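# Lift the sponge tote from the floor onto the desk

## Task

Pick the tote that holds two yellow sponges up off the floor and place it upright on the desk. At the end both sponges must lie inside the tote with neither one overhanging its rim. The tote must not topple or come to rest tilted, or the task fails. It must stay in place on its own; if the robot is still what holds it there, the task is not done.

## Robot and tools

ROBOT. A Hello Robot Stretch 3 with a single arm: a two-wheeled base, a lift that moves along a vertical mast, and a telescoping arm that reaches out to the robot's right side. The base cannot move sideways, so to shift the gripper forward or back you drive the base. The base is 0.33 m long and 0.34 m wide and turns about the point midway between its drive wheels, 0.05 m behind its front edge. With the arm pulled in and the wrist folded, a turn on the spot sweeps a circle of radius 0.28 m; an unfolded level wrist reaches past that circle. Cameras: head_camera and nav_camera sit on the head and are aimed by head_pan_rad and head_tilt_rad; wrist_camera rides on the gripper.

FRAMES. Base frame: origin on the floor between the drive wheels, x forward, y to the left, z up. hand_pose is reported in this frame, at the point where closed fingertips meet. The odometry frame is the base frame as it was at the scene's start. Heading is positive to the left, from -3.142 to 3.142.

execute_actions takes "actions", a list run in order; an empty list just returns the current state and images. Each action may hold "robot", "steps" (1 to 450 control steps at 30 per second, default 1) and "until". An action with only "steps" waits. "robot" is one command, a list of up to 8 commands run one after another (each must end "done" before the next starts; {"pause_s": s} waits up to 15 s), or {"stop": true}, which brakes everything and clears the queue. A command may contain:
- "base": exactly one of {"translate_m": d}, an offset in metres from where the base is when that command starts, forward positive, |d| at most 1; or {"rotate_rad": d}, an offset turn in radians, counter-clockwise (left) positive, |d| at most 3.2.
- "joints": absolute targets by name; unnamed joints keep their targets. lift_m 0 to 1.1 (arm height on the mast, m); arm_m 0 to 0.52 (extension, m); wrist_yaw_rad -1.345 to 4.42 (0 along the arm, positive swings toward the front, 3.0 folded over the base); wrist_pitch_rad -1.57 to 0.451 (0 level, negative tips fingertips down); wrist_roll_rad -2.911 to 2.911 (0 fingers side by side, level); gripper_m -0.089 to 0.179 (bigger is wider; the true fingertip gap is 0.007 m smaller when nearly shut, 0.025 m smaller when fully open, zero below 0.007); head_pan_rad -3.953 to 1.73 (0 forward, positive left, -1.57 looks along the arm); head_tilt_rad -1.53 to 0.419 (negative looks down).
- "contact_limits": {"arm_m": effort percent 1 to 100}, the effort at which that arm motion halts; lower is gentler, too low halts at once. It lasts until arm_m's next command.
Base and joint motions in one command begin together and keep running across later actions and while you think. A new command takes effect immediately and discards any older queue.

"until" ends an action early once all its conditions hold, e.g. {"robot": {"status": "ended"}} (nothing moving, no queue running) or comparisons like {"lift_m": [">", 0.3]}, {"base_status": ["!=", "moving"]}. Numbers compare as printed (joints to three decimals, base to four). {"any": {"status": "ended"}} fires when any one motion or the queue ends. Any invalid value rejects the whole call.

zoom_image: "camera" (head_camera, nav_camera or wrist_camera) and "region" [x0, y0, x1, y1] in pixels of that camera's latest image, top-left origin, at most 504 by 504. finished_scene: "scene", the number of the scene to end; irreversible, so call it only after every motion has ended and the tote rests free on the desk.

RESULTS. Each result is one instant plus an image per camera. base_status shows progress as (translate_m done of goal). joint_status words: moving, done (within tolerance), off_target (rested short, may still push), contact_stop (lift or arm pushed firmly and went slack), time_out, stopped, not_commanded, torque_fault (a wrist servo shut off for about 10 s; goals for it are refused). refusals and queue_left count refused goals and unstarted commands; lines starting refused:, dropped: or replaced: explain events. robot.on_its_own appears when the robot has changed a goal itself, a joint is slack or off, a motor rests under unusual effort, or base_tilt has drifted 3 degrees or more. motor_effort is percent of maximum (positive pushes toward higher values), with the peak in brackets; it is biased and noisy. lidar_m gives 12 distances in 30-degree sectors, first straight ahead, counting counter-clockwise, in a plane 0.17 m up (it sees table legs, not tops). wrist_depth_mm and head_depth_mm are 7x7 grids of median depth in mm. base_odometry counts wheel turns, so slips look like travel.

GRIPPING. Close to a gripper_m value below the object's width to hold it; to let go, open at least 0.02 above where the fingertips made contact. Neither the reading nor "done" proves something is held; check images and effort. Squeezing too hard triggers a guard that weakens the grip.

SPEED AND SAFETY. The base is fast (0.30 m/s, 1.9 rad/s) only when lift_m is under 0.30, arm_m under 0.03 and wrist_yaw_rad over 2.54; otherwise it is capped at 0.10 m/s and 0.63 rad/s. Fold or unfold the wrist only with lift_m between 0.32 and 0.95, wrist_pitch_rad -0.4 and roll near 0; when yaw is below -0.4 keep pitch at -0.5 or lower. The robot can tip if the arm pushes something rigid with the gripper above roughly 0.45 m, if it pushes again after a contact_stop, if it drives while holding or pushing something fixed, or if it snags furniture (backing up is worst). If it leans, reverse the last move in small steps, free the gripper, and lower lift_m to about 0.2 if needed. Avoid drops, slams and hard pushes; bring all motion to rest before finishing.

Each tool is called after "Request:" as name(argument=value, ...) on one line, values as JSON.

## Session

Request:
execute_actions(actions=[{"robot":{"joints":{"head_tilt_rad":-0.7}},"steps":150,"until":{"robot":{"status":"ended"}}}])

Scene clock: 0.93 s.
robot.base_odometry: x=+0.000 y=+0.000 heading=+0.000 (m, m, rad; robot's odometry frame)
robot.turned_by_wheels: +0.000 (rad since the last result)
robot.turned_by_imu: +0.000 (rad since the last result)
robot.base_tilt: forward=-0.2 right=-0.7 (deg)
robot.lidar_m: 1.87 1.32 1.49 2.16 2.15 1.91 2.00 2.44 2.45 1.61 1.31 1.62
robot.head_depth_mm: 1663 1792 1947 2047 1708 1431 1231 / 1828 1969 2171 2115 1700 1422 1229 / 1991 2191 2437 2087 1688 1420 1222 / 1903 2162 2430 2080 1689 1405 1207 / 1779 1999 2239 2086 1686 1404 1209 / 1656 1847 1893 2063 1669 1400 1204 / 1562 1708 1177 1862 1655 1398 1194
robot.base_status: not_commanded
robot.joint_positions: lift_m=+0.581 arm_m=+0.001 wrist_yaw_rad=+2.901 wrist_pitch_rad=-0.372 wrist_roll_rad=-0.012 gripper_m=+0.037 head_pan_rad=+0.017 head_tilt_rad=-0.691
robot.joint_goals: lift_m=+0.581 arm_m=+0.001 wrist_yaw_rad=+2.901 wrist_pitch_rad=-0.372 wrist_roll_rad=-0.012 gripper_m=+0.037 head_pan_rad=+0.017 head_tilt_rad=-0.700
robot.joint_status: lift_m=not_commanded arm_m=not_commanded wrist_yaw_rad=not_commanded wrist_pitch_rad=not_commanded wrist_roll_rad=not_commanded gripper_m=not_commanded head_pan_rad=not_commanded head_tilt_rad=done
robot.measured_speeds: translate_m=+0.000 rotate_rad=+0.000 lift_m=+0.000 arm_m=+0.000 wrist_yaw_rad=+0.000 wrist_pitch_rad=+0.000 wrist_roll_rad=+0.000 head_pan_rad=+0.000 head_tilt_rad=+0.000
robot: refusals=0 queue=done queue_left=0
robot.motor_effort: left_wheel=+1(1) right_wheel=+1(0) lift_m=+23(24) arm_m=+0(0) wrist_yaw_rad=+0(1) wrist_pitch_rad=+4(4) wrist_roll_rad=+0(0) gripper_m=+0(0) head_pan_rad=+0(0) head_tilt_rad=-4(30) (%)
robot.hand_pose: x=+0.0335 y=+0.0770 z=+0.6039 quat_wxyz=(+0.213, +0.701, +0.048, +0.679) (m; robot's base frame)
robot.wrist_depth_mm: - - - - - - 922 / - - - - - - - / - - - - - - - / - - - - - - - / - - - - - - - / 938 - 962 938 989 960 972 / 781 807 776 795 782 807 809
pictures: head_camera (sideways: a quarter turn clockwise sets it upright), nav_camera (sideways: a quarter turn counterclockwise sets it upright), wrist_camera
Images, in order (width x height): head_camera 896x504, nav_camera 672x504, wrist_camera 644x364.

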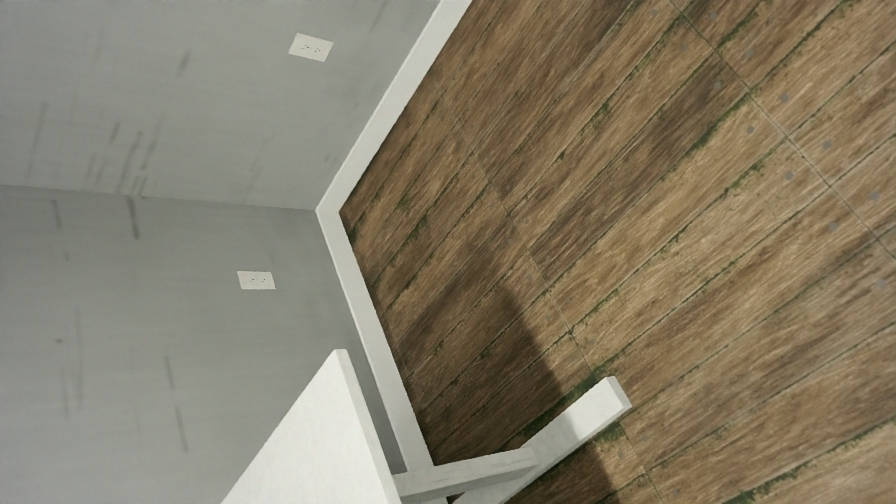

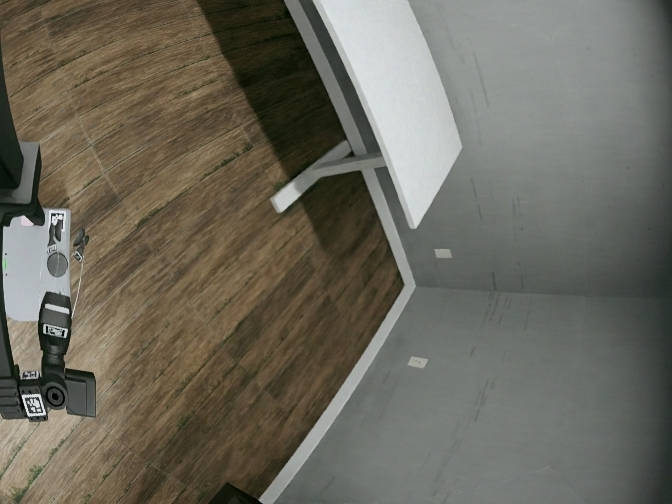

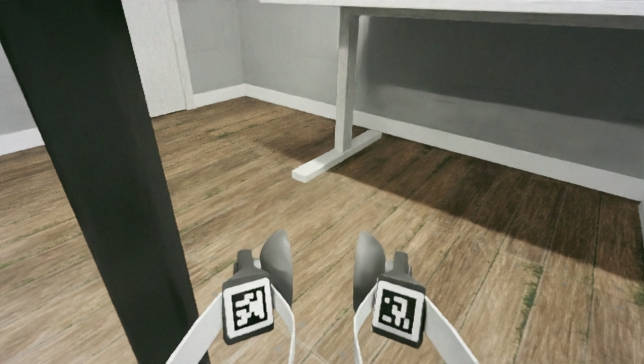

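Request:
execute_actions(actions=[{"robot":{"joints":{"head_pan_rad":-2.0}},"steps":150,"until":{"robot":{"status":"ended"}}}])

Scene clock: 3.17 s.
robot.base_odometry: x=+0.000 y=+0.000 heading=+0.000 (m, m, rad; robot's odometry frame)
robot.turned_by_wheels: +0.000 (rad since the last result)
robot.turned_by_imu: +0.000 (rad since the last result)
robot.base_tilt: forward=-0.2 right=-0.7 (deg)
robot.lidar_m: 1.87 1.31 1.48 2.16 2.16 1.91 2.00 2.44 2.45 1.61 1.30 1.63
robot.head_depth_mm: 2247 2316 2499 2127 1714 1427 1228 / 2258 2394 2580 2099 1710 1418 1221 / 2880 3163 2721 2077 1690 1423 1219 / 2953 3402 2729 2073 1688 1409 1209 / 2672 2936 2720 2079 1693 1406 1204 / 2285 2496 2624 2068 1669 1395 1201 / 2046 2203 2363 2048 1669 1404 1198
robot.base_status: not_commanded
robot.joint_positions: lift_m=+0.581 arm_m=+0.001 wrist_yaw_rad=+2.901 wrist_pitch_rad=-0.372 wrist_roll_rad=-0.012 gripper_m=+0.037 head_pan_rad=-1.993 head_tilt_rad=-0.691
robot.joint_goals: lift_m=+0.581 arm_m=+0.001 wrist_yaw_rad=+2.901 wrist_pitch_rad=-0.372 wrist_roll_rad=-0.012 gripper_m=+0.037 head_pan_rad=-2.000 head_tilt_rad=-0.700
robot.joint_status: lift_m=not_commanded arm_m=not_commanded wrist_yaw_rad=not_commanded wrist_pitch_rad=not_commanded wrist_roll_rad=not_commanded gripper_m=not_commanded head_pan_rad=done head_tilt_rad=done
robot.measured_speeds: translate_m=+0.000 rotate_rad=+0.000 lift_m=+0.000 arm_m=+0.000 wrist_yaw_rad=+0.000 wrist_pitch_rad=+0.000 wrist_roll_rad=+0.000 head_pan_rad=+0.000 head_tilt_rad=+0.000
robot: refusals=0 queue=done queue_left=0
robot.motor_effort: left_wheel=+1(0) right_wheel=+0(0) lift_m=+23(22) arm_m=-1(1) wrist_yaw_rad=+0(1) wrist_pitch_rad=+4(4) wrist_roll_rad=+0(0) gripper_m=+0(0) head_pan_rad=-3(37) head_tilt_rad=-4(4) (%)
robot.hand_pose: x=+0.0335 y=+0.0770 z=+0.6039 quat_wxyz=(+0.213, +0.701, +0.048, +0.679) (m; robot's base frame)
robot.wrist_depth_mm: - - - - - - 943 / - - - - - - - / - - - - - - - / - - - - - - - / - - - - - - - / 941 - 971 944 944 965 950 / 783 783 790 803 776 823 835
pictures: head_camera (sideways: a quarter turn clockwise sets it upright), nav_camera (sideways: a quarter turn counterclockwise sets it upright), wrist_camera
Images, in order (width x height): head_camera 896x504, nav_camera 672x504, wrist_camera 644x364.

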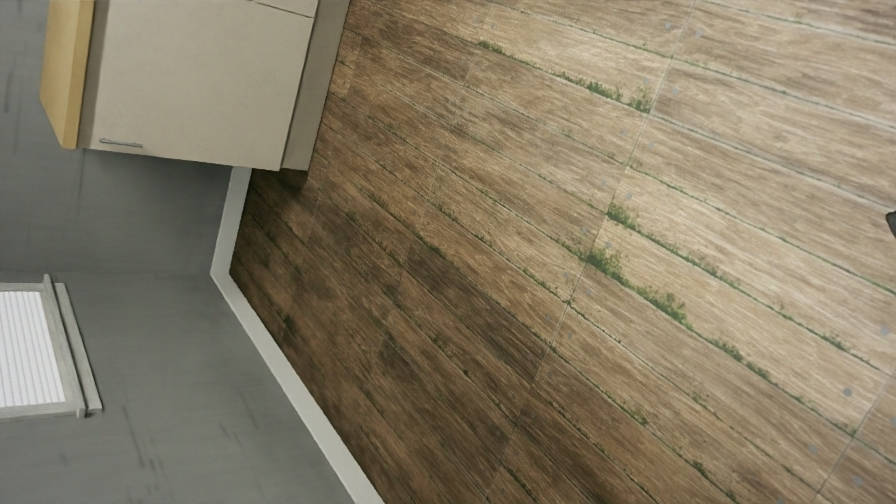

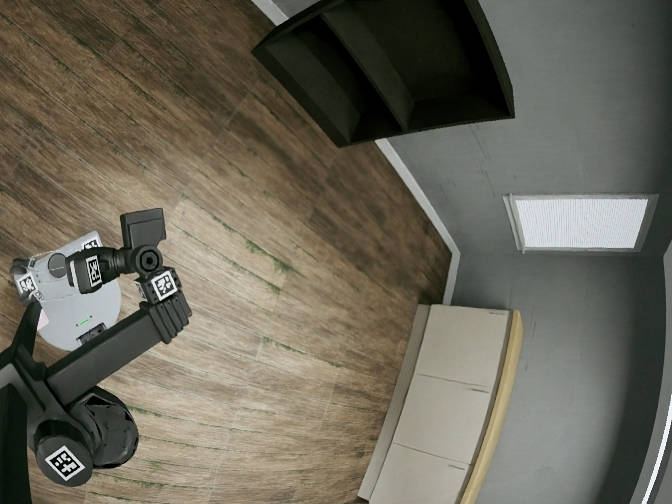

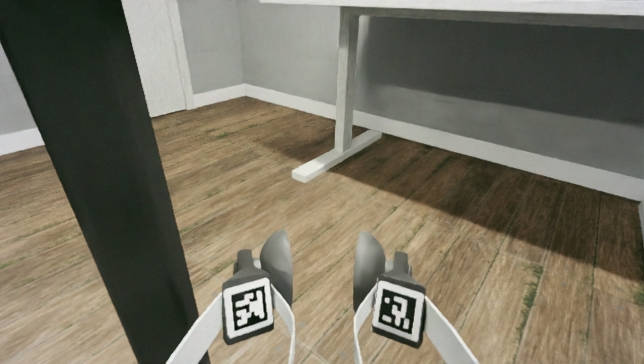

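Request:
execute_actions(actions=[{"robot":{"joints":{"head_pan_rad":-3.7}},"steps":150,"until":{"robot":{"status":"ended"}}}])

Scene clock: 6.03 s.
robot.base_odometry: x=+0.000 y=+0.000 heading=+0.000 (m, m, rad; robot's odometry frame)
robot.turned_by_wheels: +0.000 (rad since the last result)
robot.turned_by_imu: +0.000 (rad since the last result)
robot.base_tilt: forward=-0.2 right=-0.7 (deg)
robot.lidar_m: 1.87 1.32 1.49 2.16 2.16 1.91 2.00 2.43 2.46 1.61 1.31 1.63
robot.head_depth_mm: 1819 2001 2247 2126 1765 - - / 1885 2081 2341 2015 1692 1439 - / 1920 2146 2416 2008 1684 1419 1252 / 1993 2239 2473 2097 1693 1418 - / 2055 2336 2536 2063 1686 1409 - / 2142 2274 2374 2066 1655 1388 1283 / 2221 2128 2353 2036 1657 1389 1217
robot.base_status: not_commanded
robot.joint_positions: lift_m=+0.581 arm_m=+0.001 wrist_yaw_rad=+2.901 wrist_pitch_rad=-0.372 wrist_roll_rad=-0.012 gripper_m=+0.037 head_pan_rad=-3.693 head_tilt_rad=-0.691
robot.joint_goals: lift_m=+0.581 arm_m=+0.001 wrist_yaw_rad=+2.901 wrist_pitch_rad=-0.372 wrist_roll_rad=-0.012 gripper_m=+0.037 head_pan_rad=-3.700 head_tilt_rad=-0.700
robot.joint_status: lift_m=not_commanded arm_m=not_commanded wrist_yaw_rad=not_commanded wrist_pitch_rad=not_commanded wrist_roll_rad=not_commanded gripper_m=not_commanded head_pan_rad=done head_tilt_rad=done
robot.measured_speeds: translate_m=+0.000 rotate_rad=+0.000 lift_m=+0.000 arm_m=+0.000 wrist_yaw_rad=+0.000 wrist_pitch_rad=+0.000 wrist_roll_rad=+0.000 head_pan_rad=+0.000 head_tilt_rad=+0.000
robot: refusals=0 queue=done queue_left=0
robot.motor_effort: left_wheel=+1(0) right_wheel=+0(1) lift_m=+23(23) arm_m=-1(0) wrist_yaw_rad=+1(1) wrist_pitch_rad=+4(4) wrist_roll_rad=+0(0) gripper_m=+0(0) head_pan_rad=-3(38) head_tilt_rad=-4(3) (%)
robot.hand_pose: x=+0.0335 y=+0.0770 z=+0.6039 quat_wxyz=(+0.213, +0.701, +0.048, +0.679) (m; robot's base frame)
robot.wrist_depth_mm: - - - - - - 954 / - - - - - - - / - - - - - - - / - - - - - - - / - - - - - - - / 919 - 966 948 956 969 929 / 801 786 778 823 785 801 811
pictures: head_camera (sideways: a quarter turn clockwise sets it upright), nav_camera (sideways: a quarter turn counterclockwise sets it upright), wrist_camera
Images, in order (width x height): head_camera 896x504, nav_camera 672x504, wrist_camera 644x364.

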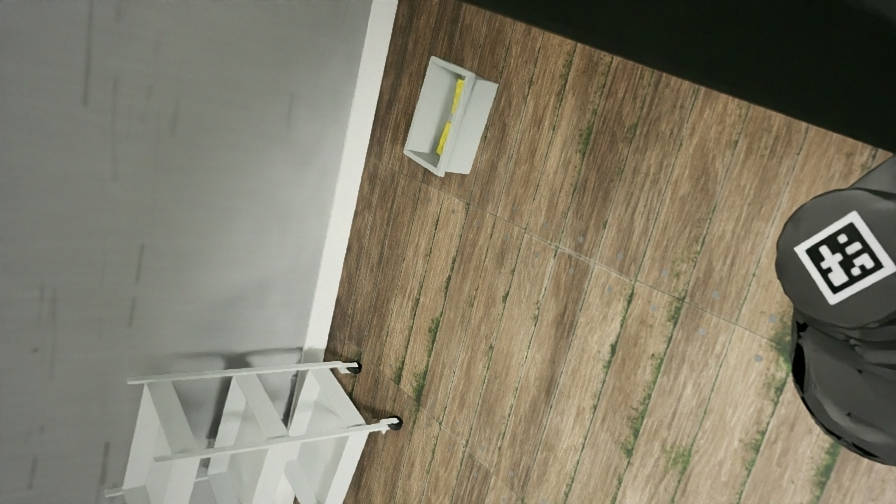

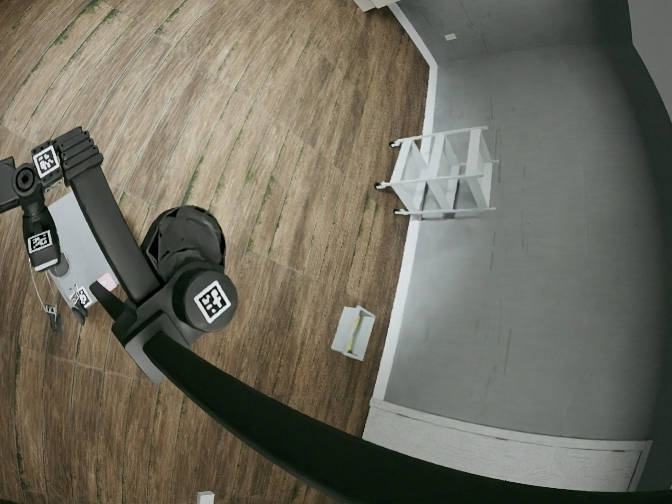

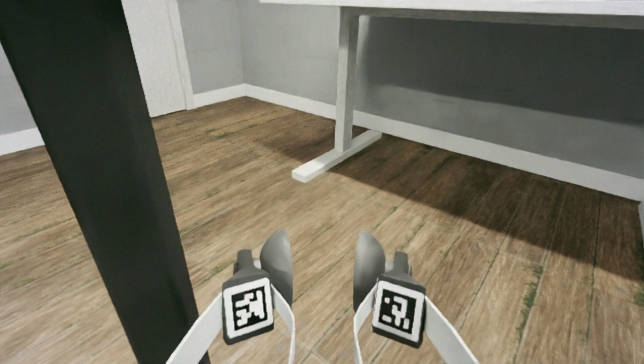

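Request:
execute_actions(actions=[{"robot":[{"base":{"rotate_rad":-0.666},"joints":{"lift_m":0.28,"head_pan_rad":-1.6,"head_tilt_rad":-1.0}},{"base":{"translate_m":-0.946}},{"base":{"rotate_rad":-1.93}},{"joints":{"lift_m":0.4,"gripper_m":0.08}},{"joints":{"wrist_yaw_rad":0,"arm_m":0.15}},{"joints":{"wrist_pitch_rad":-1.55,"wrist_roll_rad":1.57,"arm_m":0.35}}],"steps":450,"until":{"robot":{"status":"ended"}}},{"steps":300,"until":{"robot":{"status":"ended"}}}])

Scene clock: 27.20 s.
robot.base_odometry: x=-0.744 y=+0.584 heading=-2.596 (m, m, rad; robot's odometry frame)
robot.turned_by_wheels: -2.596 (rad since the last result)
robot.turned_by_imu: -2.609 (rad since the last result)
robot.base_tilt: forward=-0.2 right=-0.7 (deg)
robot.lidar_m: 2.22 2.25 2.72 2.21 2.58 1.98 1.46 1.97 1.33 1.24 1.26 1.08
robot.head_depth_mm: 1220 1469 1742 1568 1395 1251 1132 / 1227 1449 1727 1569 1393 1249 1146 / 1202 1428 1693 1600 1396 1238 - / 1182 1398 1688 1621 1356 1239 - / 1165 1364 1658 1544 1356 1230 1131 / 1150 1343 1635 1549 1372 1231 1117 / 1133 1334 1604 1534 1363 1229 1107
robot.base_status: done (rotate_rad -1.9299 of -1.9300)
robot.joint_positions: lift_m=+0.400 arm_m=+0.350 wrist_yaw_rad=+0.002 wrist_pitch_rad=-1.541 wrist_roll_rad=+1.563 gripper_m=+0.080 head_pan_rad=-1.606 head_tilt_rad=-0.988
robot.joint_goals: lift_m=+0.400 arm_m=+0.350 wrist_yaw_rad=+0.000 wrist_pitch_rad=-1.550 wrist_roll_rad=+1.570 gripper_m=+0.080 head_pan_rad=-1.600 head_tilt_rad=-1.000
robot.joint_status: lift_m=done arm_m=done wrist_yaw_rad=done wrist_pitch_rad=done wrist_roll_rad=done gripper_m=done head_pan_rad=done head_tilt_rad=done
robot.measured_speeds: translate_m=+0.000 rotate_rad=+0.000 lift_m=+0.000 arm_m=+0.000 wrist_yaw_rad=+0.000 wrist_pitch_rad=+0.000 wrist_roll_rad=+0.000 head_pan_rad=+0.000 head_tilt_rad=+0.000
robot: refusals=0 queue=done queue_left=0
robot.motor_effort: left_wheel=+2(12) right_wheel=-1(8) lift_m=+28(28) arm_m=+4(4) wrist_yaw_rad=-2(6) wrist_pitch_rad=-3(4) wrist_roll_rad=+2(3) gripper_m=+0(78) head_pan_rad=+3(38) head_tilt_rad=-5(23) (%)
robot.hand_pose: x=-0.0216 y=-0.4778 z=+0.2817 quat_wxyz=(+0.004, +0.003, -0.717, -0.697) (m; robot's base frame)
robot.wrist_depth_mm: 334 324 416 415 417 412 410 / 392 380 422 428 432 421 423 / 399 383 431 430 433 435 - / 403 399 440 440 440 440 - / 406 394 450 448 450 452 - / 370 351 458 454 458 458 460 / 464 467 471 471 470 462 475
pictures: head_camera (sideways: a quarter turn clockwise sets it upright), nav_camera (sideways: a quarter turn counterclockwise sets it upright), wrist_camera
Images, in order (width x height): head_camera 896x504, nav_camera 672x504, wrist_camera 644x364.

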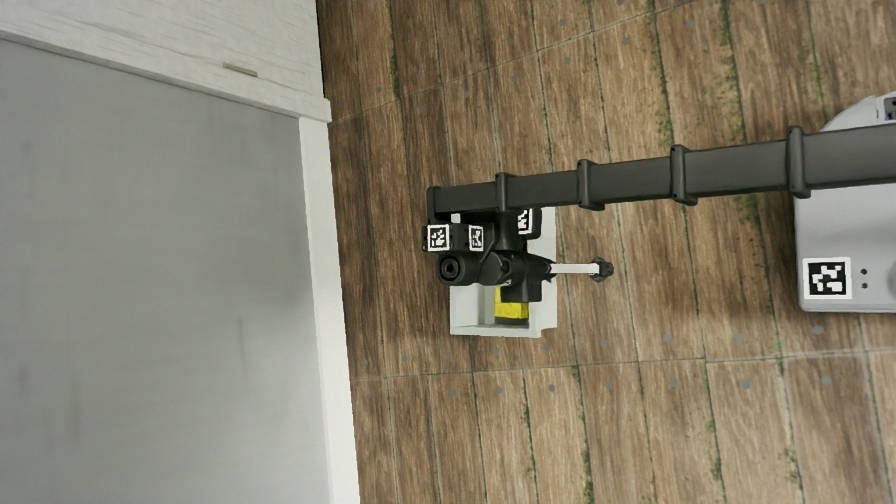

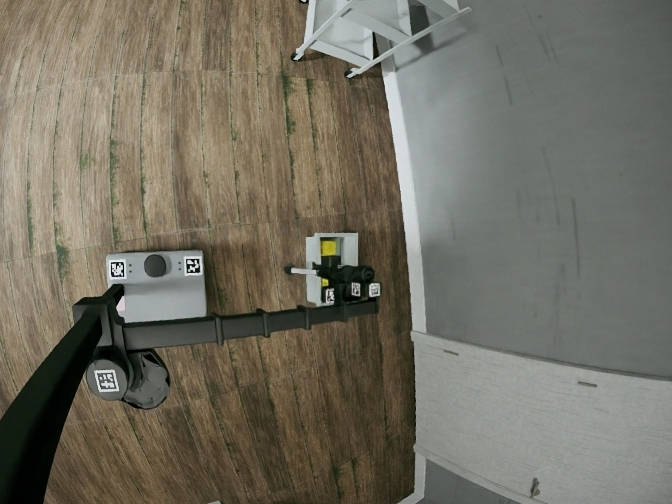

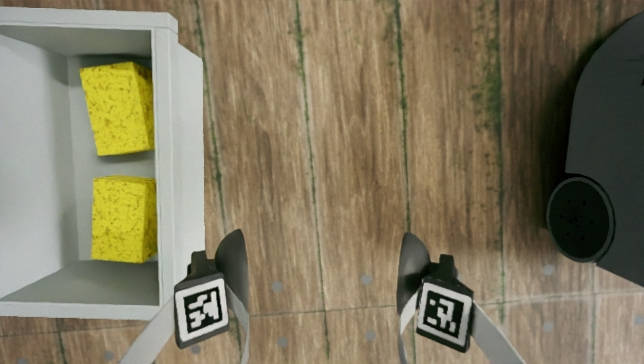

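Request:
execute_actions(actions=[{"robot":{"base":{"translate_m":-0.024},"joints":{"arm_m":0.5,"lift_m":0.31}},"steps":450,"until":{"robot":{"status":"ended"}}}])

Scene clock: 32.40 s.
robot.base_odometry: x=-0.723 y=+0.597 heading=-2.596 (m, m, rad; robot's odometry frame)
robot.turned_by_wheels: +0.000 (rad since the last result)
robot.turned_by_imu: +0.000 (rad since the last result)
robot.base_tilt: forward=-0.2 right=-0.7 (deg)
robot.lidar_m: 2.24 2.28 2.71 2.21 2.57 1.95 1.44 1.95 1.33 1.24 1.26 1.10
robot.head_depth_mm: 1232 1474 1757 1587 1405 1254 1131 / 1229 1454 1710 1565 1381 1250 1149 / 1211 1422 1701 1582 1398 1239 - / 1189 1421 1678 - 1364 1243 - / 1179 1372 1661 1556 1359 1233 1134 / 1152 1354 1630 1548 1372 1231 1119 / 1140 1343 1613 1538 1357 1231 1108
robot.base_status: done (translate_m -0.0240 of -0.0240)
robot.joint_positions: lift_m=+0.310 arm_m=+0.500 wrist_yaw_rad=+0.002 wrist_pitch_rad=-1.542 wrist_roll_rad=+1.564 gripper_m=+0.080 head_pan_rad=-1.606 head_tilt_rad=-0.988
robot.joint_goals: lift_m=+0.310 arm_m=+0.500 wrist_yaw_rad=+0.000 wrist_pitch_rad=-1.550 wrist_roll_rad=+1.570 gripper_m=+0.080 head_pan_rad=-1.600 head_tilt_rad=-1.000
robot.joint_status: lift_m=done arm_m=done wrist_yaw_rad=done wrist_pitch_rad=done wrist_roll_rad=done gripper_m=done head_pan_rad=done head_tilt_rad=done
robot.measured_speeds: translate_m=+0.000 rotate_rad=+0.000 lift_m=+0.000 arm_m=+0.000 wrist_yaw_rad=+0.000 wrist_pitch_rad=+0.000 wrist_roll_rad=+0.000 head_pan_rad=+0.000 head_tilt_rad=+0.000
robot: refusals=0 queue=done queue_left=0
robot.motor_effort: left_wheel=+2(5) right_wheel=-1(7) lift_m=+19(26) arm_m=+4(5) wrist_yaw_rad=-1(3) wrist_pitch_rad=-3(3) wrist_roll_rad=+2(3) gripper_m=+1(0) head_pan_rad=+3(3) head_tilt_rad=-5(5) (%)
robot.hand_pose: x=-0.0216 y=-0.6275 z=+0.1921 quat_wxyz=(+0.004, +0.003, -0.717, -0.697) (m; robot's base frame)
robot.wrist_depth_mm: 217 224 219 260 329 328 327 / 236 310 300 333 336 334 335 / 240 317 294 339 343 344 341 / 242 321 346 346 347 347 348 / 251 321 317 354 354 355 354 / 305 324 361 360 361 361 363 / 311 289 310 343 371 373 371
pictures: head_camera (sideways: a quarter turn clockwise sets it upright), nav_camera (sideways: a quarter turn counterclockwise sets it upright), wrist_camera
Images, in order (width x height): head_camera 896x504, nav_camera 672x504, wrist_camera 644x364.

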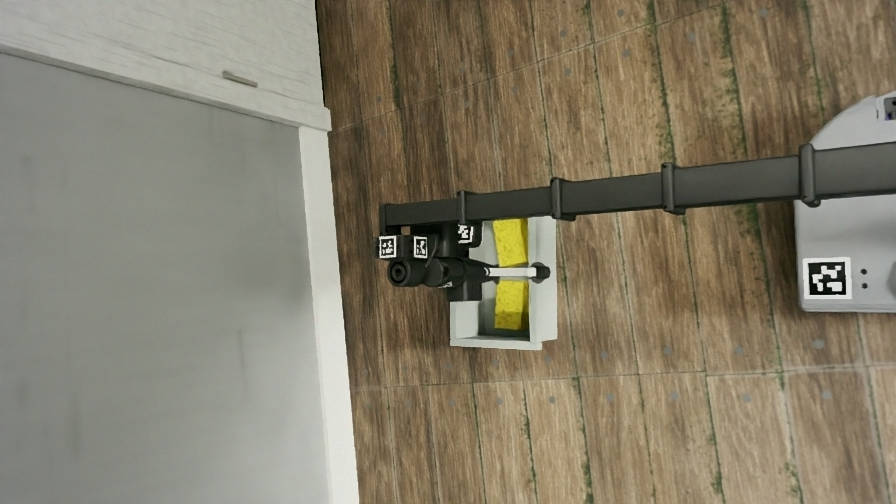

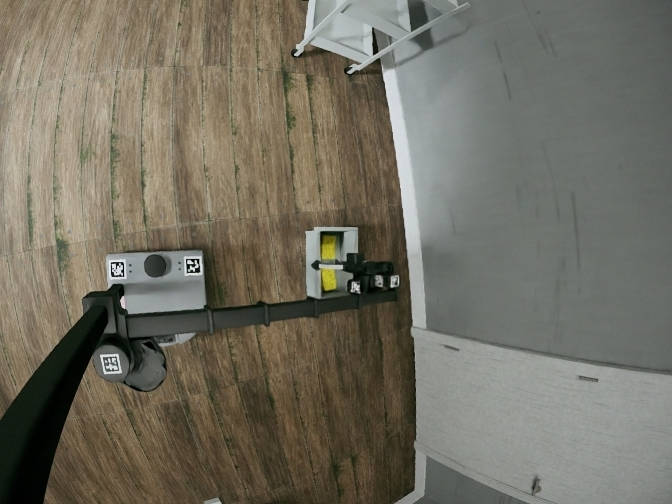

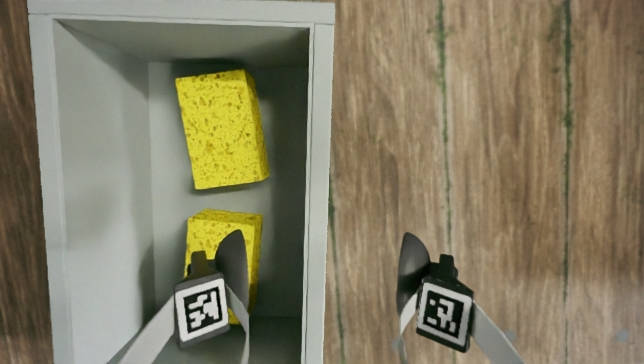

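Request:
execute_actions(actions=[{"robot":[{"joints":{"lift_m":0.19}},{"joints":{"gripper_m":-0.04}},{"pause_s":0.5},{"joints":{"lift_m":0.45,"head_pan_rad":-2.6,"head_tilt_rad":-0.6}}],"steps":450,"until":{"robot":{"status":"ended"}}}])

Scene clock: 40.80 s.
robot.base_odometry: x=-0.723 y=+0.597 heading=-2.596 (m, m, rad; robot's odometry frame)
robot.turned_by_wheels: +0.000 (rad since the last result)
robot.turned_by_imu: +0.001 (rad since the last result)
robot.base_tilt: forward=-0.2 right=-0.7 (deg)
robot.lidar_m: 2.25 2.28 2.71 2.21 2.57 1.94 1.44 1.96 1.33 1.24 1.26 1.10
robot.head_depth_mm: 1629 1757 1893 2120 1743 1517 1282 / 1683 1825 2034 2202 1853 1508 1275 / 1734 1903 2116 2277 1840 1504 1275 / 1815 2000 2224 2326 1834 1498 1262 / 1898 2096 2333 2328 1821 1479 1254 / 1853 2023 2183 2217 1812 1474 1248 / 1622 1707 1827 1996 1797 1475 1257
robot.base_status: done (translate_m -0.0240 of -0.0240)
robot.joint_positions: lift_m=+0.450 arm_m=+0.500 wrist_yaw_rad=+0.002 wrist_pitch_rad=-1.553 wrist_roll_rad=+1.564 gripper_m=-0.030 head_pan_rad=-2.593 head_tilt_rad=-0.606
robot.joint_goals: lift_m=+0.450 arm_m=+0.500 wrist_yaw_rad=+0.000 wrist_pitch_rad=-1.550 wrist_roll_rad=+1.570 gripper_m=-0.030 head_pan_rad=-2.600 head_tilt_rad=-0.600
robot.joint_status: lift_m=done arm_m=done wrist_yaw_rad=done wrist_pitch_rad=done wrist_roll_rad=done gripper_m=done head_pan_rad=done head_tilt_rad=done
robot.measured_speeds: translate_m=+0.000 rotate_rad=+0.000 lift_m=+0.000 arm_m=+0.000 wrist_yaw_rad=+0.000 wrist_pitch_rad=+0.000 wrist_roll_rad=+0.000 head_pan_rad=+0.000 head_tilt_rad=+0.000
robot: refusals=0 queue=done queue_left=0
robot.on_its_own: gripper_m is held at -0.030, not at your -0.040, by its stall guard, which is not easing now
robot.motor_effort: left_wheel=+2(3) right_wheel=+0(2) lift_m=+30(32) arm_m=+3(4) wrist_yaw_rad=-2(2) wrist_pitch_rad=+0(5) wrist_roll_rad=+2(2) gripper_m=-21(100) head_pan_rad=-2(37) head_tilt_rad=+2(23) (%)
robot.hand_pose: x=-0.0216 y=-0.6249 z=+0.3317 quat_wxyz=(+0.003, +0.003, -0.713, -0.701) (m; robot's base frame)
robot.wrist_depth_mm: 188 220 216 115 462 469 464 / 195 235 215 117 474 472 482 / 197 239 217 119 482 483 487 / 199 249 220 121 492 494 497 / 200 254 262 124 496 502 508 / 201 254 232 125 507 512 517 / 204 252 241 132 527 520 521
pictures: head_camera (sideways: a quarter turn clockwise sets it upright), nav_camera (sideways: a quarter turn counterclockwise sets it upright), wrist_camera
Images, in order (width x height): head_camera 896x504, nav_camera 672x504, wrist_camera 644x364.

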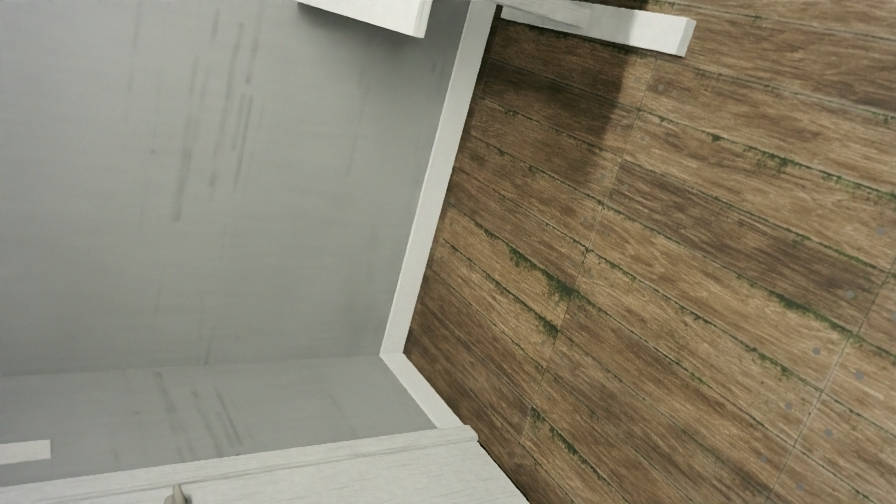

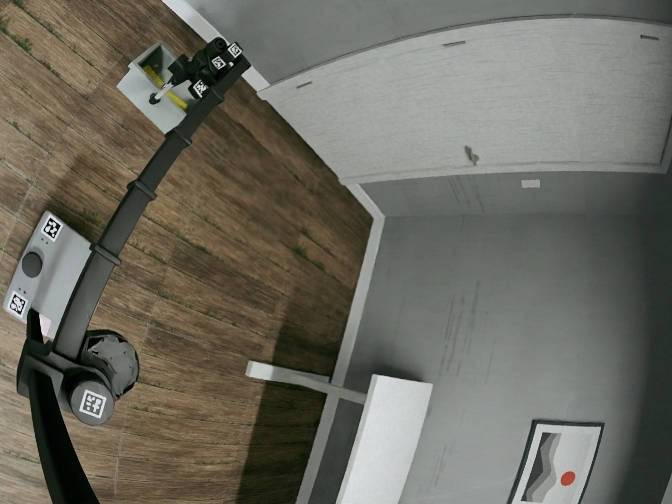

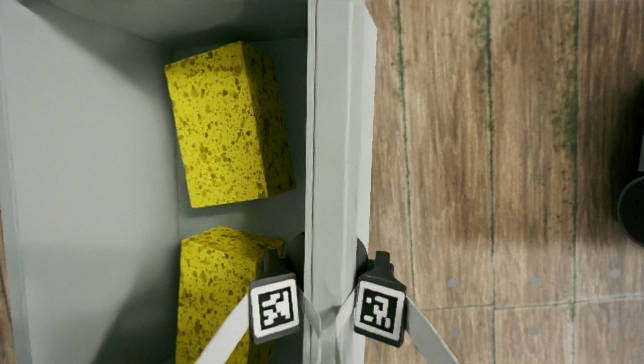

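Request:
execute_actions(actions=[{"robot":[{"base":{"translate_m":-0.5},"joints":{"lift_m":1.09,"arm_m":0.1}},{"base":{"rotate_rad":-1.47},"joints":{"head_pan_rad":-1.9,"head_tilt_rad":-0.8}},{"base":{"translate_m":-0.4}}],"steps":450,"until":{"robot":{"status":"ended"}}}])

Scene clock: 58.73 s.
robot.base_odometry: x=-0.055 y=+0.537 heading=+2.217 (m, m, rad; robot's odometry frame)
robot.turned_by_wheels: -1.470 (rad since the last result)
robot.turned_by_imu: -1.480 (rad since the last result)
robot.base_tilt: forward=-1.0 right=-0.8 (deg)
robot.lidar_m: 1.66 1.76 1.77 2.73 2.82 1.82 1.96 2.03 1.28 1.43 1.01 1.74
robot.head_depth_mm: 1529 1359 1026 1838 1567 1343 1186 / 1446 1343 1022 1726 1460 1325 1179 / 1341 1233 1088 471 369 402 1174 / - 1197 - 516 358 380 1169 / - 1164 1074 506 460 365 1169 / - - - - 433 348 1142 / - - - - 480 330 1106
robot.base_status: moving (translate_m -0.4000 of -0.4000)
robot.joint_positions: lift_m=+1.090 arm_m=+0.100 wrist_yaw_rad=+0.002 wrist_pitch_rad=-1.553 wrist_roll_rad=+1.564 gripper_m=-0.030 head_pan_rad=-1.907 head_tilt_rad=-0.790
robot.joint_goals: lift_m=+1.090 arm_m=+0.100 wrist_yaw_rad=+0.000 wrist_pitch_rad=-1.550 wrist_roll_rad=+1.570 gripper_m=-0.030 head_pan_rad=-1.900 head_tilt_rad=-0.800
robot.joint_status: lift_m=done arm_m=done wrist_yaw_rad=done wrist_pitch_rad=done wrist_roll_rad=done gripper_m=done head_pan_rad=done head_tilt_rad=done
robot.measured_speeds: translate_m=+0.000 rotate_rad=+0.000 lift_m=+0.000 arm_m=+0.000 wrist_yaw_rad=+0.000 wrist_pitch_rad=+0.000 wrist_roll_rad=+0.000 head_pan_rad=+0.000 head_tilt_rad=+0.000
robot: refusals=0 queue=running queue_left=0
robot.on_its_own: gripper_m is held at -0.030, not at your -0.040, by its stall guard, which is not easing now
robot.motor_effort: left_wheel=+4(6) right_wheel=-3(6) lift_m=+30(30) arm_m=-5(5) wrist_yaw_rad=-2(2) wrist_pitch_rad=+0(0) wrist_roll_rad=+3(3) gripper_m=-21(21) head_pan_rad=+3(33) head_tilt_rad=-4(17) (%)
robot.hand_pose: x=-0.0216 y=-0.2255 z=+0.9717 quat_wxyz=(+0.003, +0.003, -0.713, -0.701) (m; robot's base frame)
robot.wrist_depth_mm: 188 219 215 115 - - - / 194 237 215 117 - - - / 196 238 216 119 - - - / 198 250 221 122 - - - / 199 254 262 124 - - - / 202 256 233 125 - - - / 204 249 238 131 - - -
pictures: head_camera (sideways: a quarter turn clockwise sets it upright), nav_camera (sideways: a quarter turn counterclockwise sets it upright), wrist_camera
Images, in order (width x height): head_camera 896x504, nav_camera 672x504, wrist_camera 644x364.

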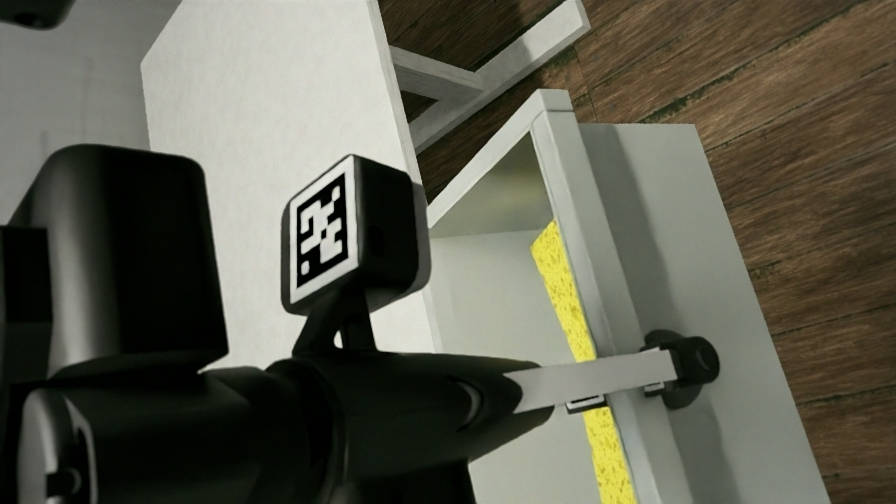

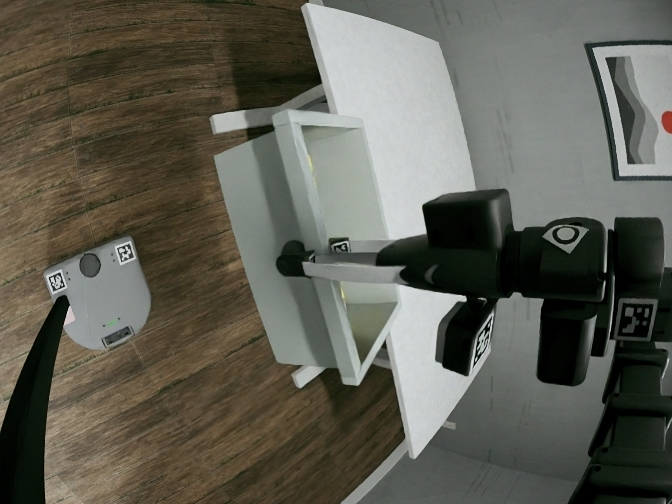

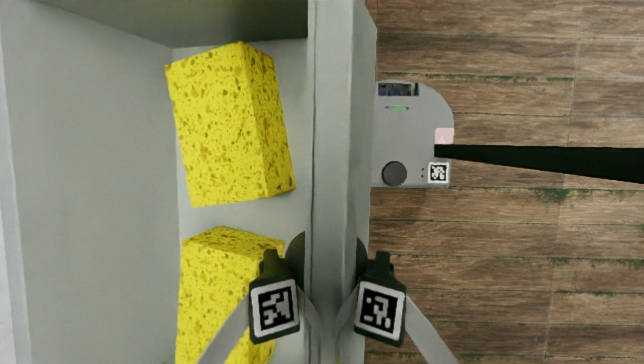

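Request:
execute_actions(actions=[{"robot":{"joints":{"arm_m":0.52,"head_pan_rad":-1.6}},"steps":450,"until":{"robot":{"status":"ended"}}}])

Scene clock: 64.33 s.
robot.base_odometry: x=-0.055 y=+0.537 heading=+2.217 (m, m, rad; robot's odometry frame)
robot.turned_by_wheels: +0.000 (rad since the last result)
robot.turned_by_imu: +0.000 (rad since the last result)
robot.base_tilt: forward=-0.3 right=-0.6 (deg)
robot.lidar_m: 1.67 1.76 1.77 2.73 2.83 1.82 1.96 2.03 1.28 1.43 1.01 1.74
robot.head_depth_mm: 1273 1367 1033 905 1568 1346 1184 / 1270 1354 990 896 1556 1347 1180 / 1287 1340 677 889 1561 1328 1173 / 1272 1336 675 861 1559 1333 1171 / 1279 1315 671 860 1538 1333 1164 / 1247 1301 928 848 1531 1326 1165 / 1234 1292 991 847 1484 1298 1155
robot.base_status: done (translate_m -0.4000 of -0.4000)
robot.joint_positions: lift_m=+1.090 arm_m=+0.520 wrist_yaw_rad=+0.002 wrist_pitch_rad=-1.553 wrist_roll_rad=+1.564 gripper_m=-0.030 head_pan_rad=-1.607 head_tilt_rad=-0.790
robot.joint_goals: lift_m=+1.090 arm_m=+0.520 wrist_yaw_rad=+0.000 wrist_pitch_rad=-1.550 wrist_roll_rad=+1.570 gripper_m=-0.030 head_pan_rad=-1.600 head_tilt_rad=-0.800
robot.joint_status: lift_m=done arm_m=done wrist_yaw_rad=done wrist_pitch_rad=done wrist_roll_rad=done gripper_m=done head_pan_rad=done head_tilt_rad=done
robot.measured_speeds: translate_m=+0.000 rotate_rad=+0.000 lift_m=+0.000 arm_m=+0.000 wrist_yaw_rad=+0.000 wrist_pitch_rad=+0.000 wrist_roll_rad=+0.000 head_pan_rad=+0.000 head_tilt_rad=+0.000
robot: refusals=0 queue=done queue_left=0
robot.on_its_own: gripper_m is held at -0.030, not at your -0.040, by its stall guard, which is not easing now
robot.motor_effort: left_wheel=+3(3) right_wheel=-2(1) lift_m=+31(29) arm_m=+4(4) wrist_yaw_rad=-2(2) wrist_pitch_rad=+0(0) wrist_roll_rad=+2(2) gripper_m=-21(21) head_pan_rad=+3(22) head_tilt_rad=-4(4) (%)
robot.hand_pose: x=-0.0216 y=-0.6448 z=+0.9717 quat_wxyz=(+0.003, +0.003, -0.713, -0.701) (m; robot's base frame)
robot.wrist_depth_mm: 188 219 215 115 - - - / 194 238 214 117 - - - / 196 239 217 119 - - - / 198 252 220 122 - - - / 200 252 264 124 - - - / 201 256 231 125 - - - / 204 250 241 131 - - -
pictures: head_camera (sideways: a quarter turn clockwise sets it upright), nav_camera (sideways: a quarter turn counterclockwise sets it upright), wrist_camera
Images, in order (width x height): head_camera 896x504, nav_camera 672x504, wrist_camera 644x364.

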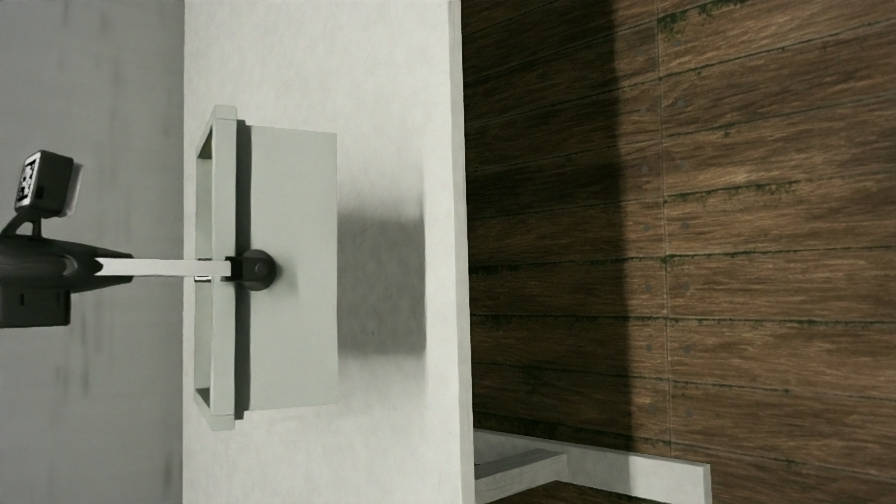

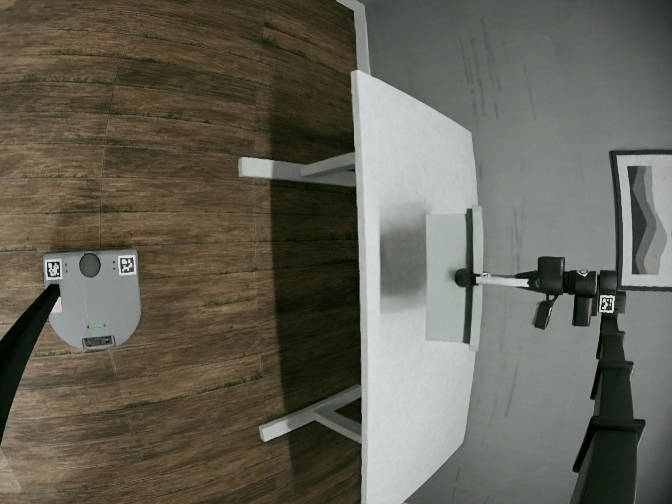

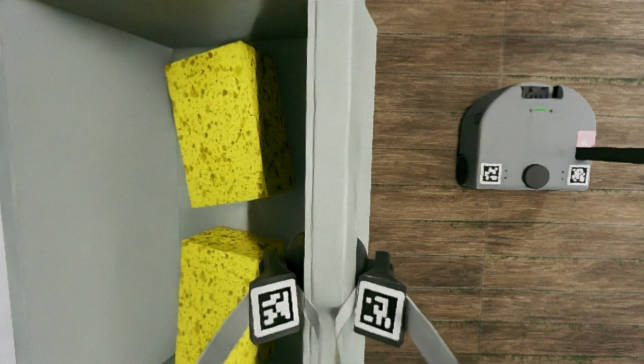

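Request:
execute_actions(actions=[{"robot":[{"joints":{"wrist_pitch_rad":-1.4}},{"joints":{"wrist_pitch_rad":-1.22}},{"joints":{"lift_m":0.98}}],"steps":450,"until":{"robot":{"status":"ended"}}}])

Scene clock: 69.27 s.
robot.base_odometry: x=-0.055 y=+0.537 heading=+2.217 (m, m, rad; robot's odometry frame)
robot.turned_by_wheels: +0.000 (rad since the last result)
robot.turned_by_imu: +0.000 (rad since the last result)
robot.base_tilt: forward=-0.2 right=-0.6 (deg)
robot.lidar_m: 1.66 1.76 1.77 2.74 2.83 1.82 1.95 2.03 1.28 1.43 1.01 1.74
robot.head_depth_mm: 1235 - 962 905 1572 1353 1184 / - 1263 1018 897 1560 1339 1170 / 1314 1286 814 893 1556 1330 1176 / - 916 807 863 1545 1335 1170 / 1247 1265 802 858 1545 1333 1165 / 1247 1302 905 852 1539 1316 1157 / 1241 1292 989 846 1472 1301 1155
robot.base_status: done (translate_m -0.4000 of -0.4000)
robot.joint_positions: lift_m=+0.980 arm_m=+0.520 wrist_yaw_rad=+0.002 wrist_pitch_rad=-1.250 wrist_roll_rad=+1.564 gripper_m=-0.030 head_pan_rad=-1.607 head_tilt_rad=-0.790
robot.joint_goals: lift_m=+0.980 arm_m=+0.520 wrist_yaw_rad=+0.000 wrist_pitch_rad=-1.220 wrist_roll_rad=+1.570 gripper_m=-0.030 head_pan_rad=-1.600 head_tilt_rad=-0.800
robot.joint_status: lift_m=done arm_m=done wrist_yaw_rad=done wrist_pitch_rad=done wrist_roll_rad=done gripper_m=done head_pan_rad=done head_tilt_rad=done
robot.measured_speeds: translate_m=+0.000 rotate_rad=+0.000 lift_m=+0.000 arm_m=+0.000 wrist_yaw_rad=+0.000 wrist_pitch_rad=+0.000 wrist_roll_rad=+0.000 head_pan_rad=+0.000 head_tilt_rad=+0.000
robot: refusals=0 queue=done queue_left=0
robot.on_its_own: gripper_m is held at -0.030, not at your -0.040, by its stall guard, which is not easing now
robot.motor_effort: left_wheel=+2(3) right_wheel=-2(2) lift_m=+23(30) arm_m=+4(4) wrist_yaw_rad=-2(2) wrist_pitch_rad=+9(11) wrist_roll_rad=+2(2) gripper_m=-22(22) head_pan_rad=+2(4) head_tilt_rad=-4(4) (%)
robot.hand_pose: x=-0.0214 y=-0.7224 z=+0.8679 quat_wxyz=(+0.003, +0.002, -0.811, -0.585) (m; robot's base frame)
robot.wrist_depth_mm: 188 219 214 116 270 258 807 / 194 233 219 118 272 262 814 / 195 245 220 120 276 268 825 / 197 248 225 122 282 908 840 / 200 252 268 125 289 911 871 / 203 255 235 126 290 925 887 / 207 255 247 132 300 927 906
pictures: head_camera (sideways: a quarter turn clockwise sets it upright), nav_camera (sideways: a quarter turn counterclockwise sets it upright), wrist_camera
Images, in order (width x height): head_camera 896x504, nav_camera 672x504, wrist_camera 644x364.

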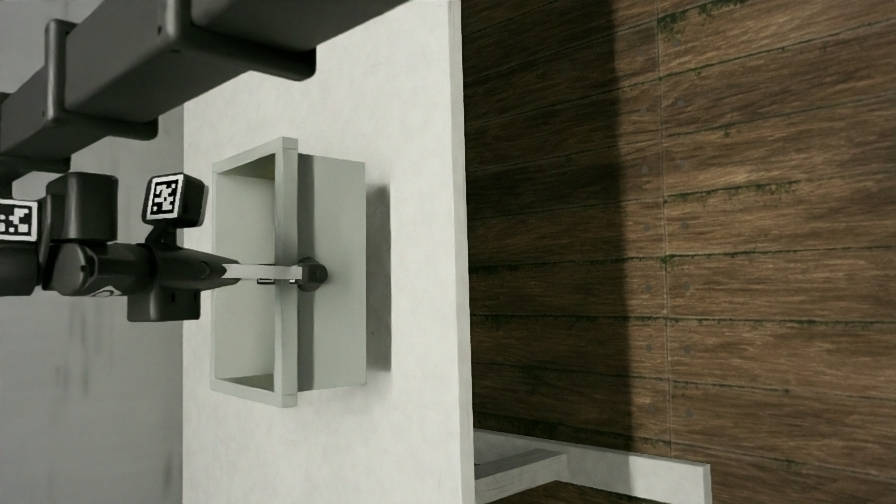

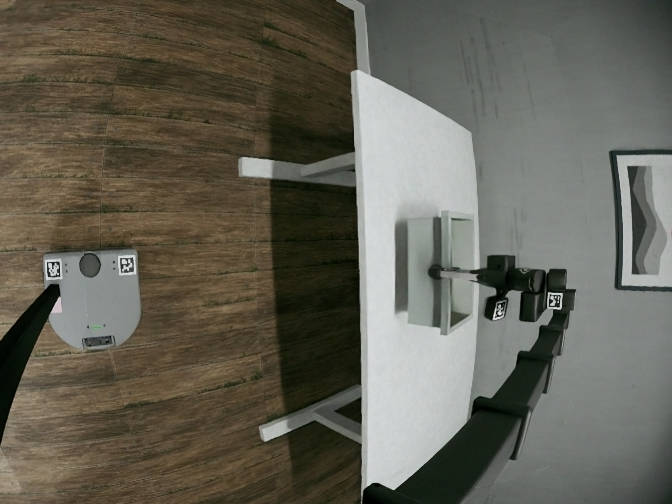

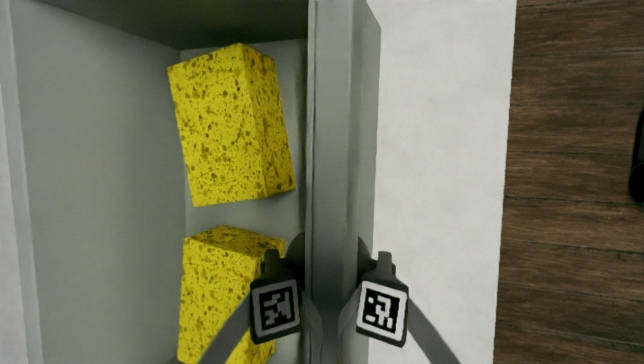

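Request:
execute_actions(actions=[{"robot":[{"joints":{"lift_m":0.945}},{"joints":{"lift_m":0.922}}],"steps":450,"until":{"robot":{"status":"ended"}}}])

Scene clock: 72.67 s.
robot.base_odometry: x=-0.055 y=+0.537 heading=+2.217 (m, m, rad; robot's odometry frame)
robot.turned_by_wheels: +0.000 (rad since the last result)
robot.turned_by_imu: +0.000 (rad since the last result)
robot.base_tilt: forward=-0.3 right=-0.6 (deg)
robot.lidar_m: 1.67 1.76 1.77 2.74 2.84 1.82 1.96 2.03 1.28 1.43 1.01 1.74
robot.head_depth_mm: 1275 1368 - - 1530 1340 1183 / 1257 - 984 1725 1568 1338 1179 / 1217 1278 857 880 1556 1335 1173 / 1212 - 856 860 1557 1328 1166 / 1256 1343 851 858 1543 1330 1166 / 1236 1304 931 853 1549 1324 1164 / 1239 1283 987 842 1476 1297 1155
robot.base_status: done (translate_m -0.4000 of -0.4000)
robot.joint_positions: lift_m=+0.922 arm_m=+0.520 wrist_yaw_rad=+0.002 wrist_pitch_rad=-1.232 wrist_roll_rad=+1.564 gripper_m=-0.030 head_pan_rad=-1.607 head_tilt_rad=-0.790
robot.joint_goals: lift_m=+0.922 arm_m=+0.520 wrist_yaw_rad=+0.000 wrist_pitch_rad=-1.220 wrist_roll_rad=+1.570 gripper_m=-0.030 head_pan_rad=-1.600 head_tilt_rad=-0.800
robot.joint_status: lift_m=done arm_m=done wrist_yaw_rad=done wrist_pitch_rad=done wrist_roll_rad=done gripper_m=done head_pan_rad=done head_tilt_rad=done
robot.measured_speeds: translate_m=+0.000 rotate_rad=+0.000 lift_m=+0.000 arm_m=+0.000 wrist_yaw_rad=+0.000 wrist_pitch_rad=+0.000 wrist_roll_rad=+0.000 head_pan_rad=+0.000 head_tilt_rad=+0.000
robot: refusals=0 queue=done queue_left=0
robot.on_its_own: gripper_m is held at -0.030, not at your -0.040, by its stall guard, which is not easing now
robot.motor_effort: left_wheel=+2(2) right_wheel=-2(1) lift_m=+21(22) arm_m=+4(4) wrist_yaw_rad=-1(2) wrist_pitch_rad=+3(9) wrist_roll_rad=+2(2) gripper_m=-21(22) head_pan_rad=+3(3) head_tilt_rad=-4(4) (%)
robot.hand_pose: x=-0.0214 y=-0.7269 z=+0.8111 quat_wxyz=(+0.003, +0.002, -0.816, -0.578) (m; robot's base frame)
robot.wrist_depth_mm: 189 219 216 115 216 202 768 / 195 234 215 117 221 206 778 / 197 239 218 119 226 209 774 / 197 253 223 122 229 213 807 / 200 253 261 123 231 217 806 / 202 245 231 124 234 222 834 / 204 250 242 132 244 227 837
pictures: head_camera (sideways: a quarter turn clockwise sets it upright), nav_camera (sideways: a quarter turn counterclockwise sets it upright), wrist_camera
Images, in order (width x height): head_camera 896x504, nav_camera 672x504, wrist_camera 644x364.

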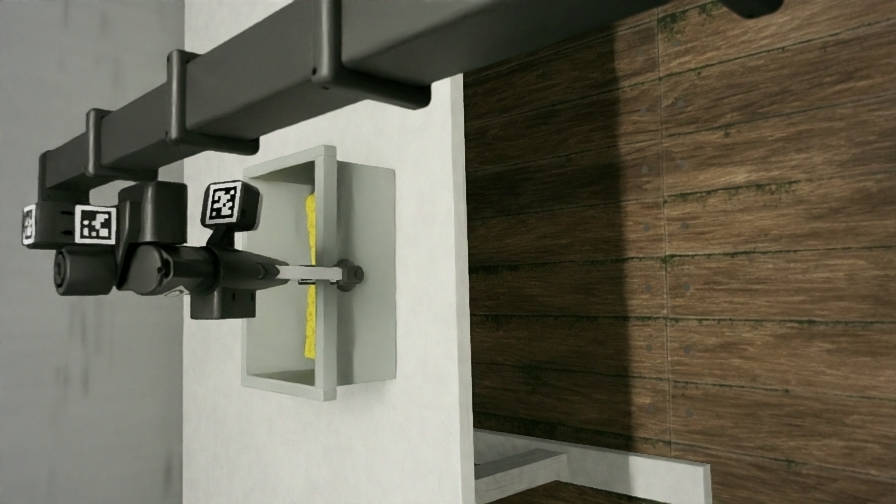

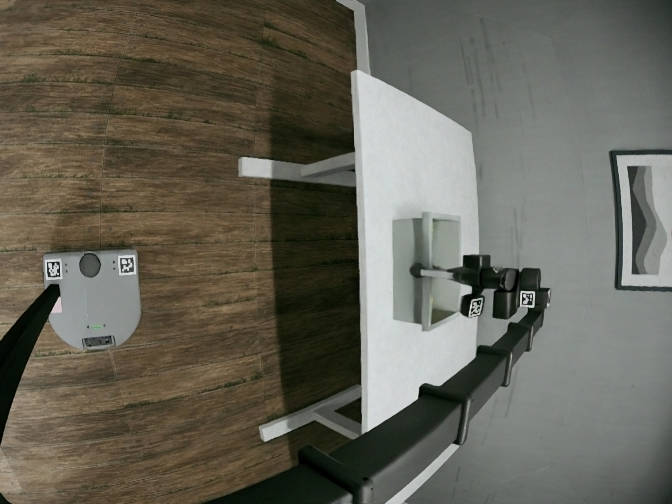

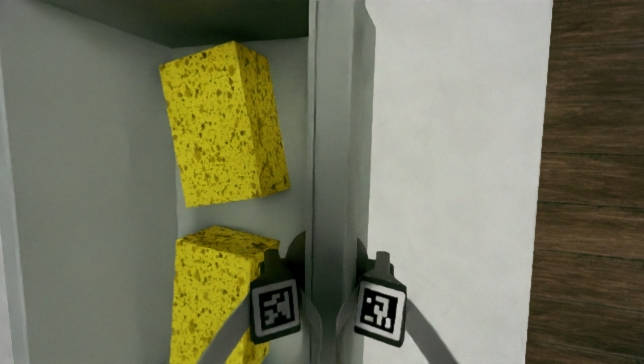

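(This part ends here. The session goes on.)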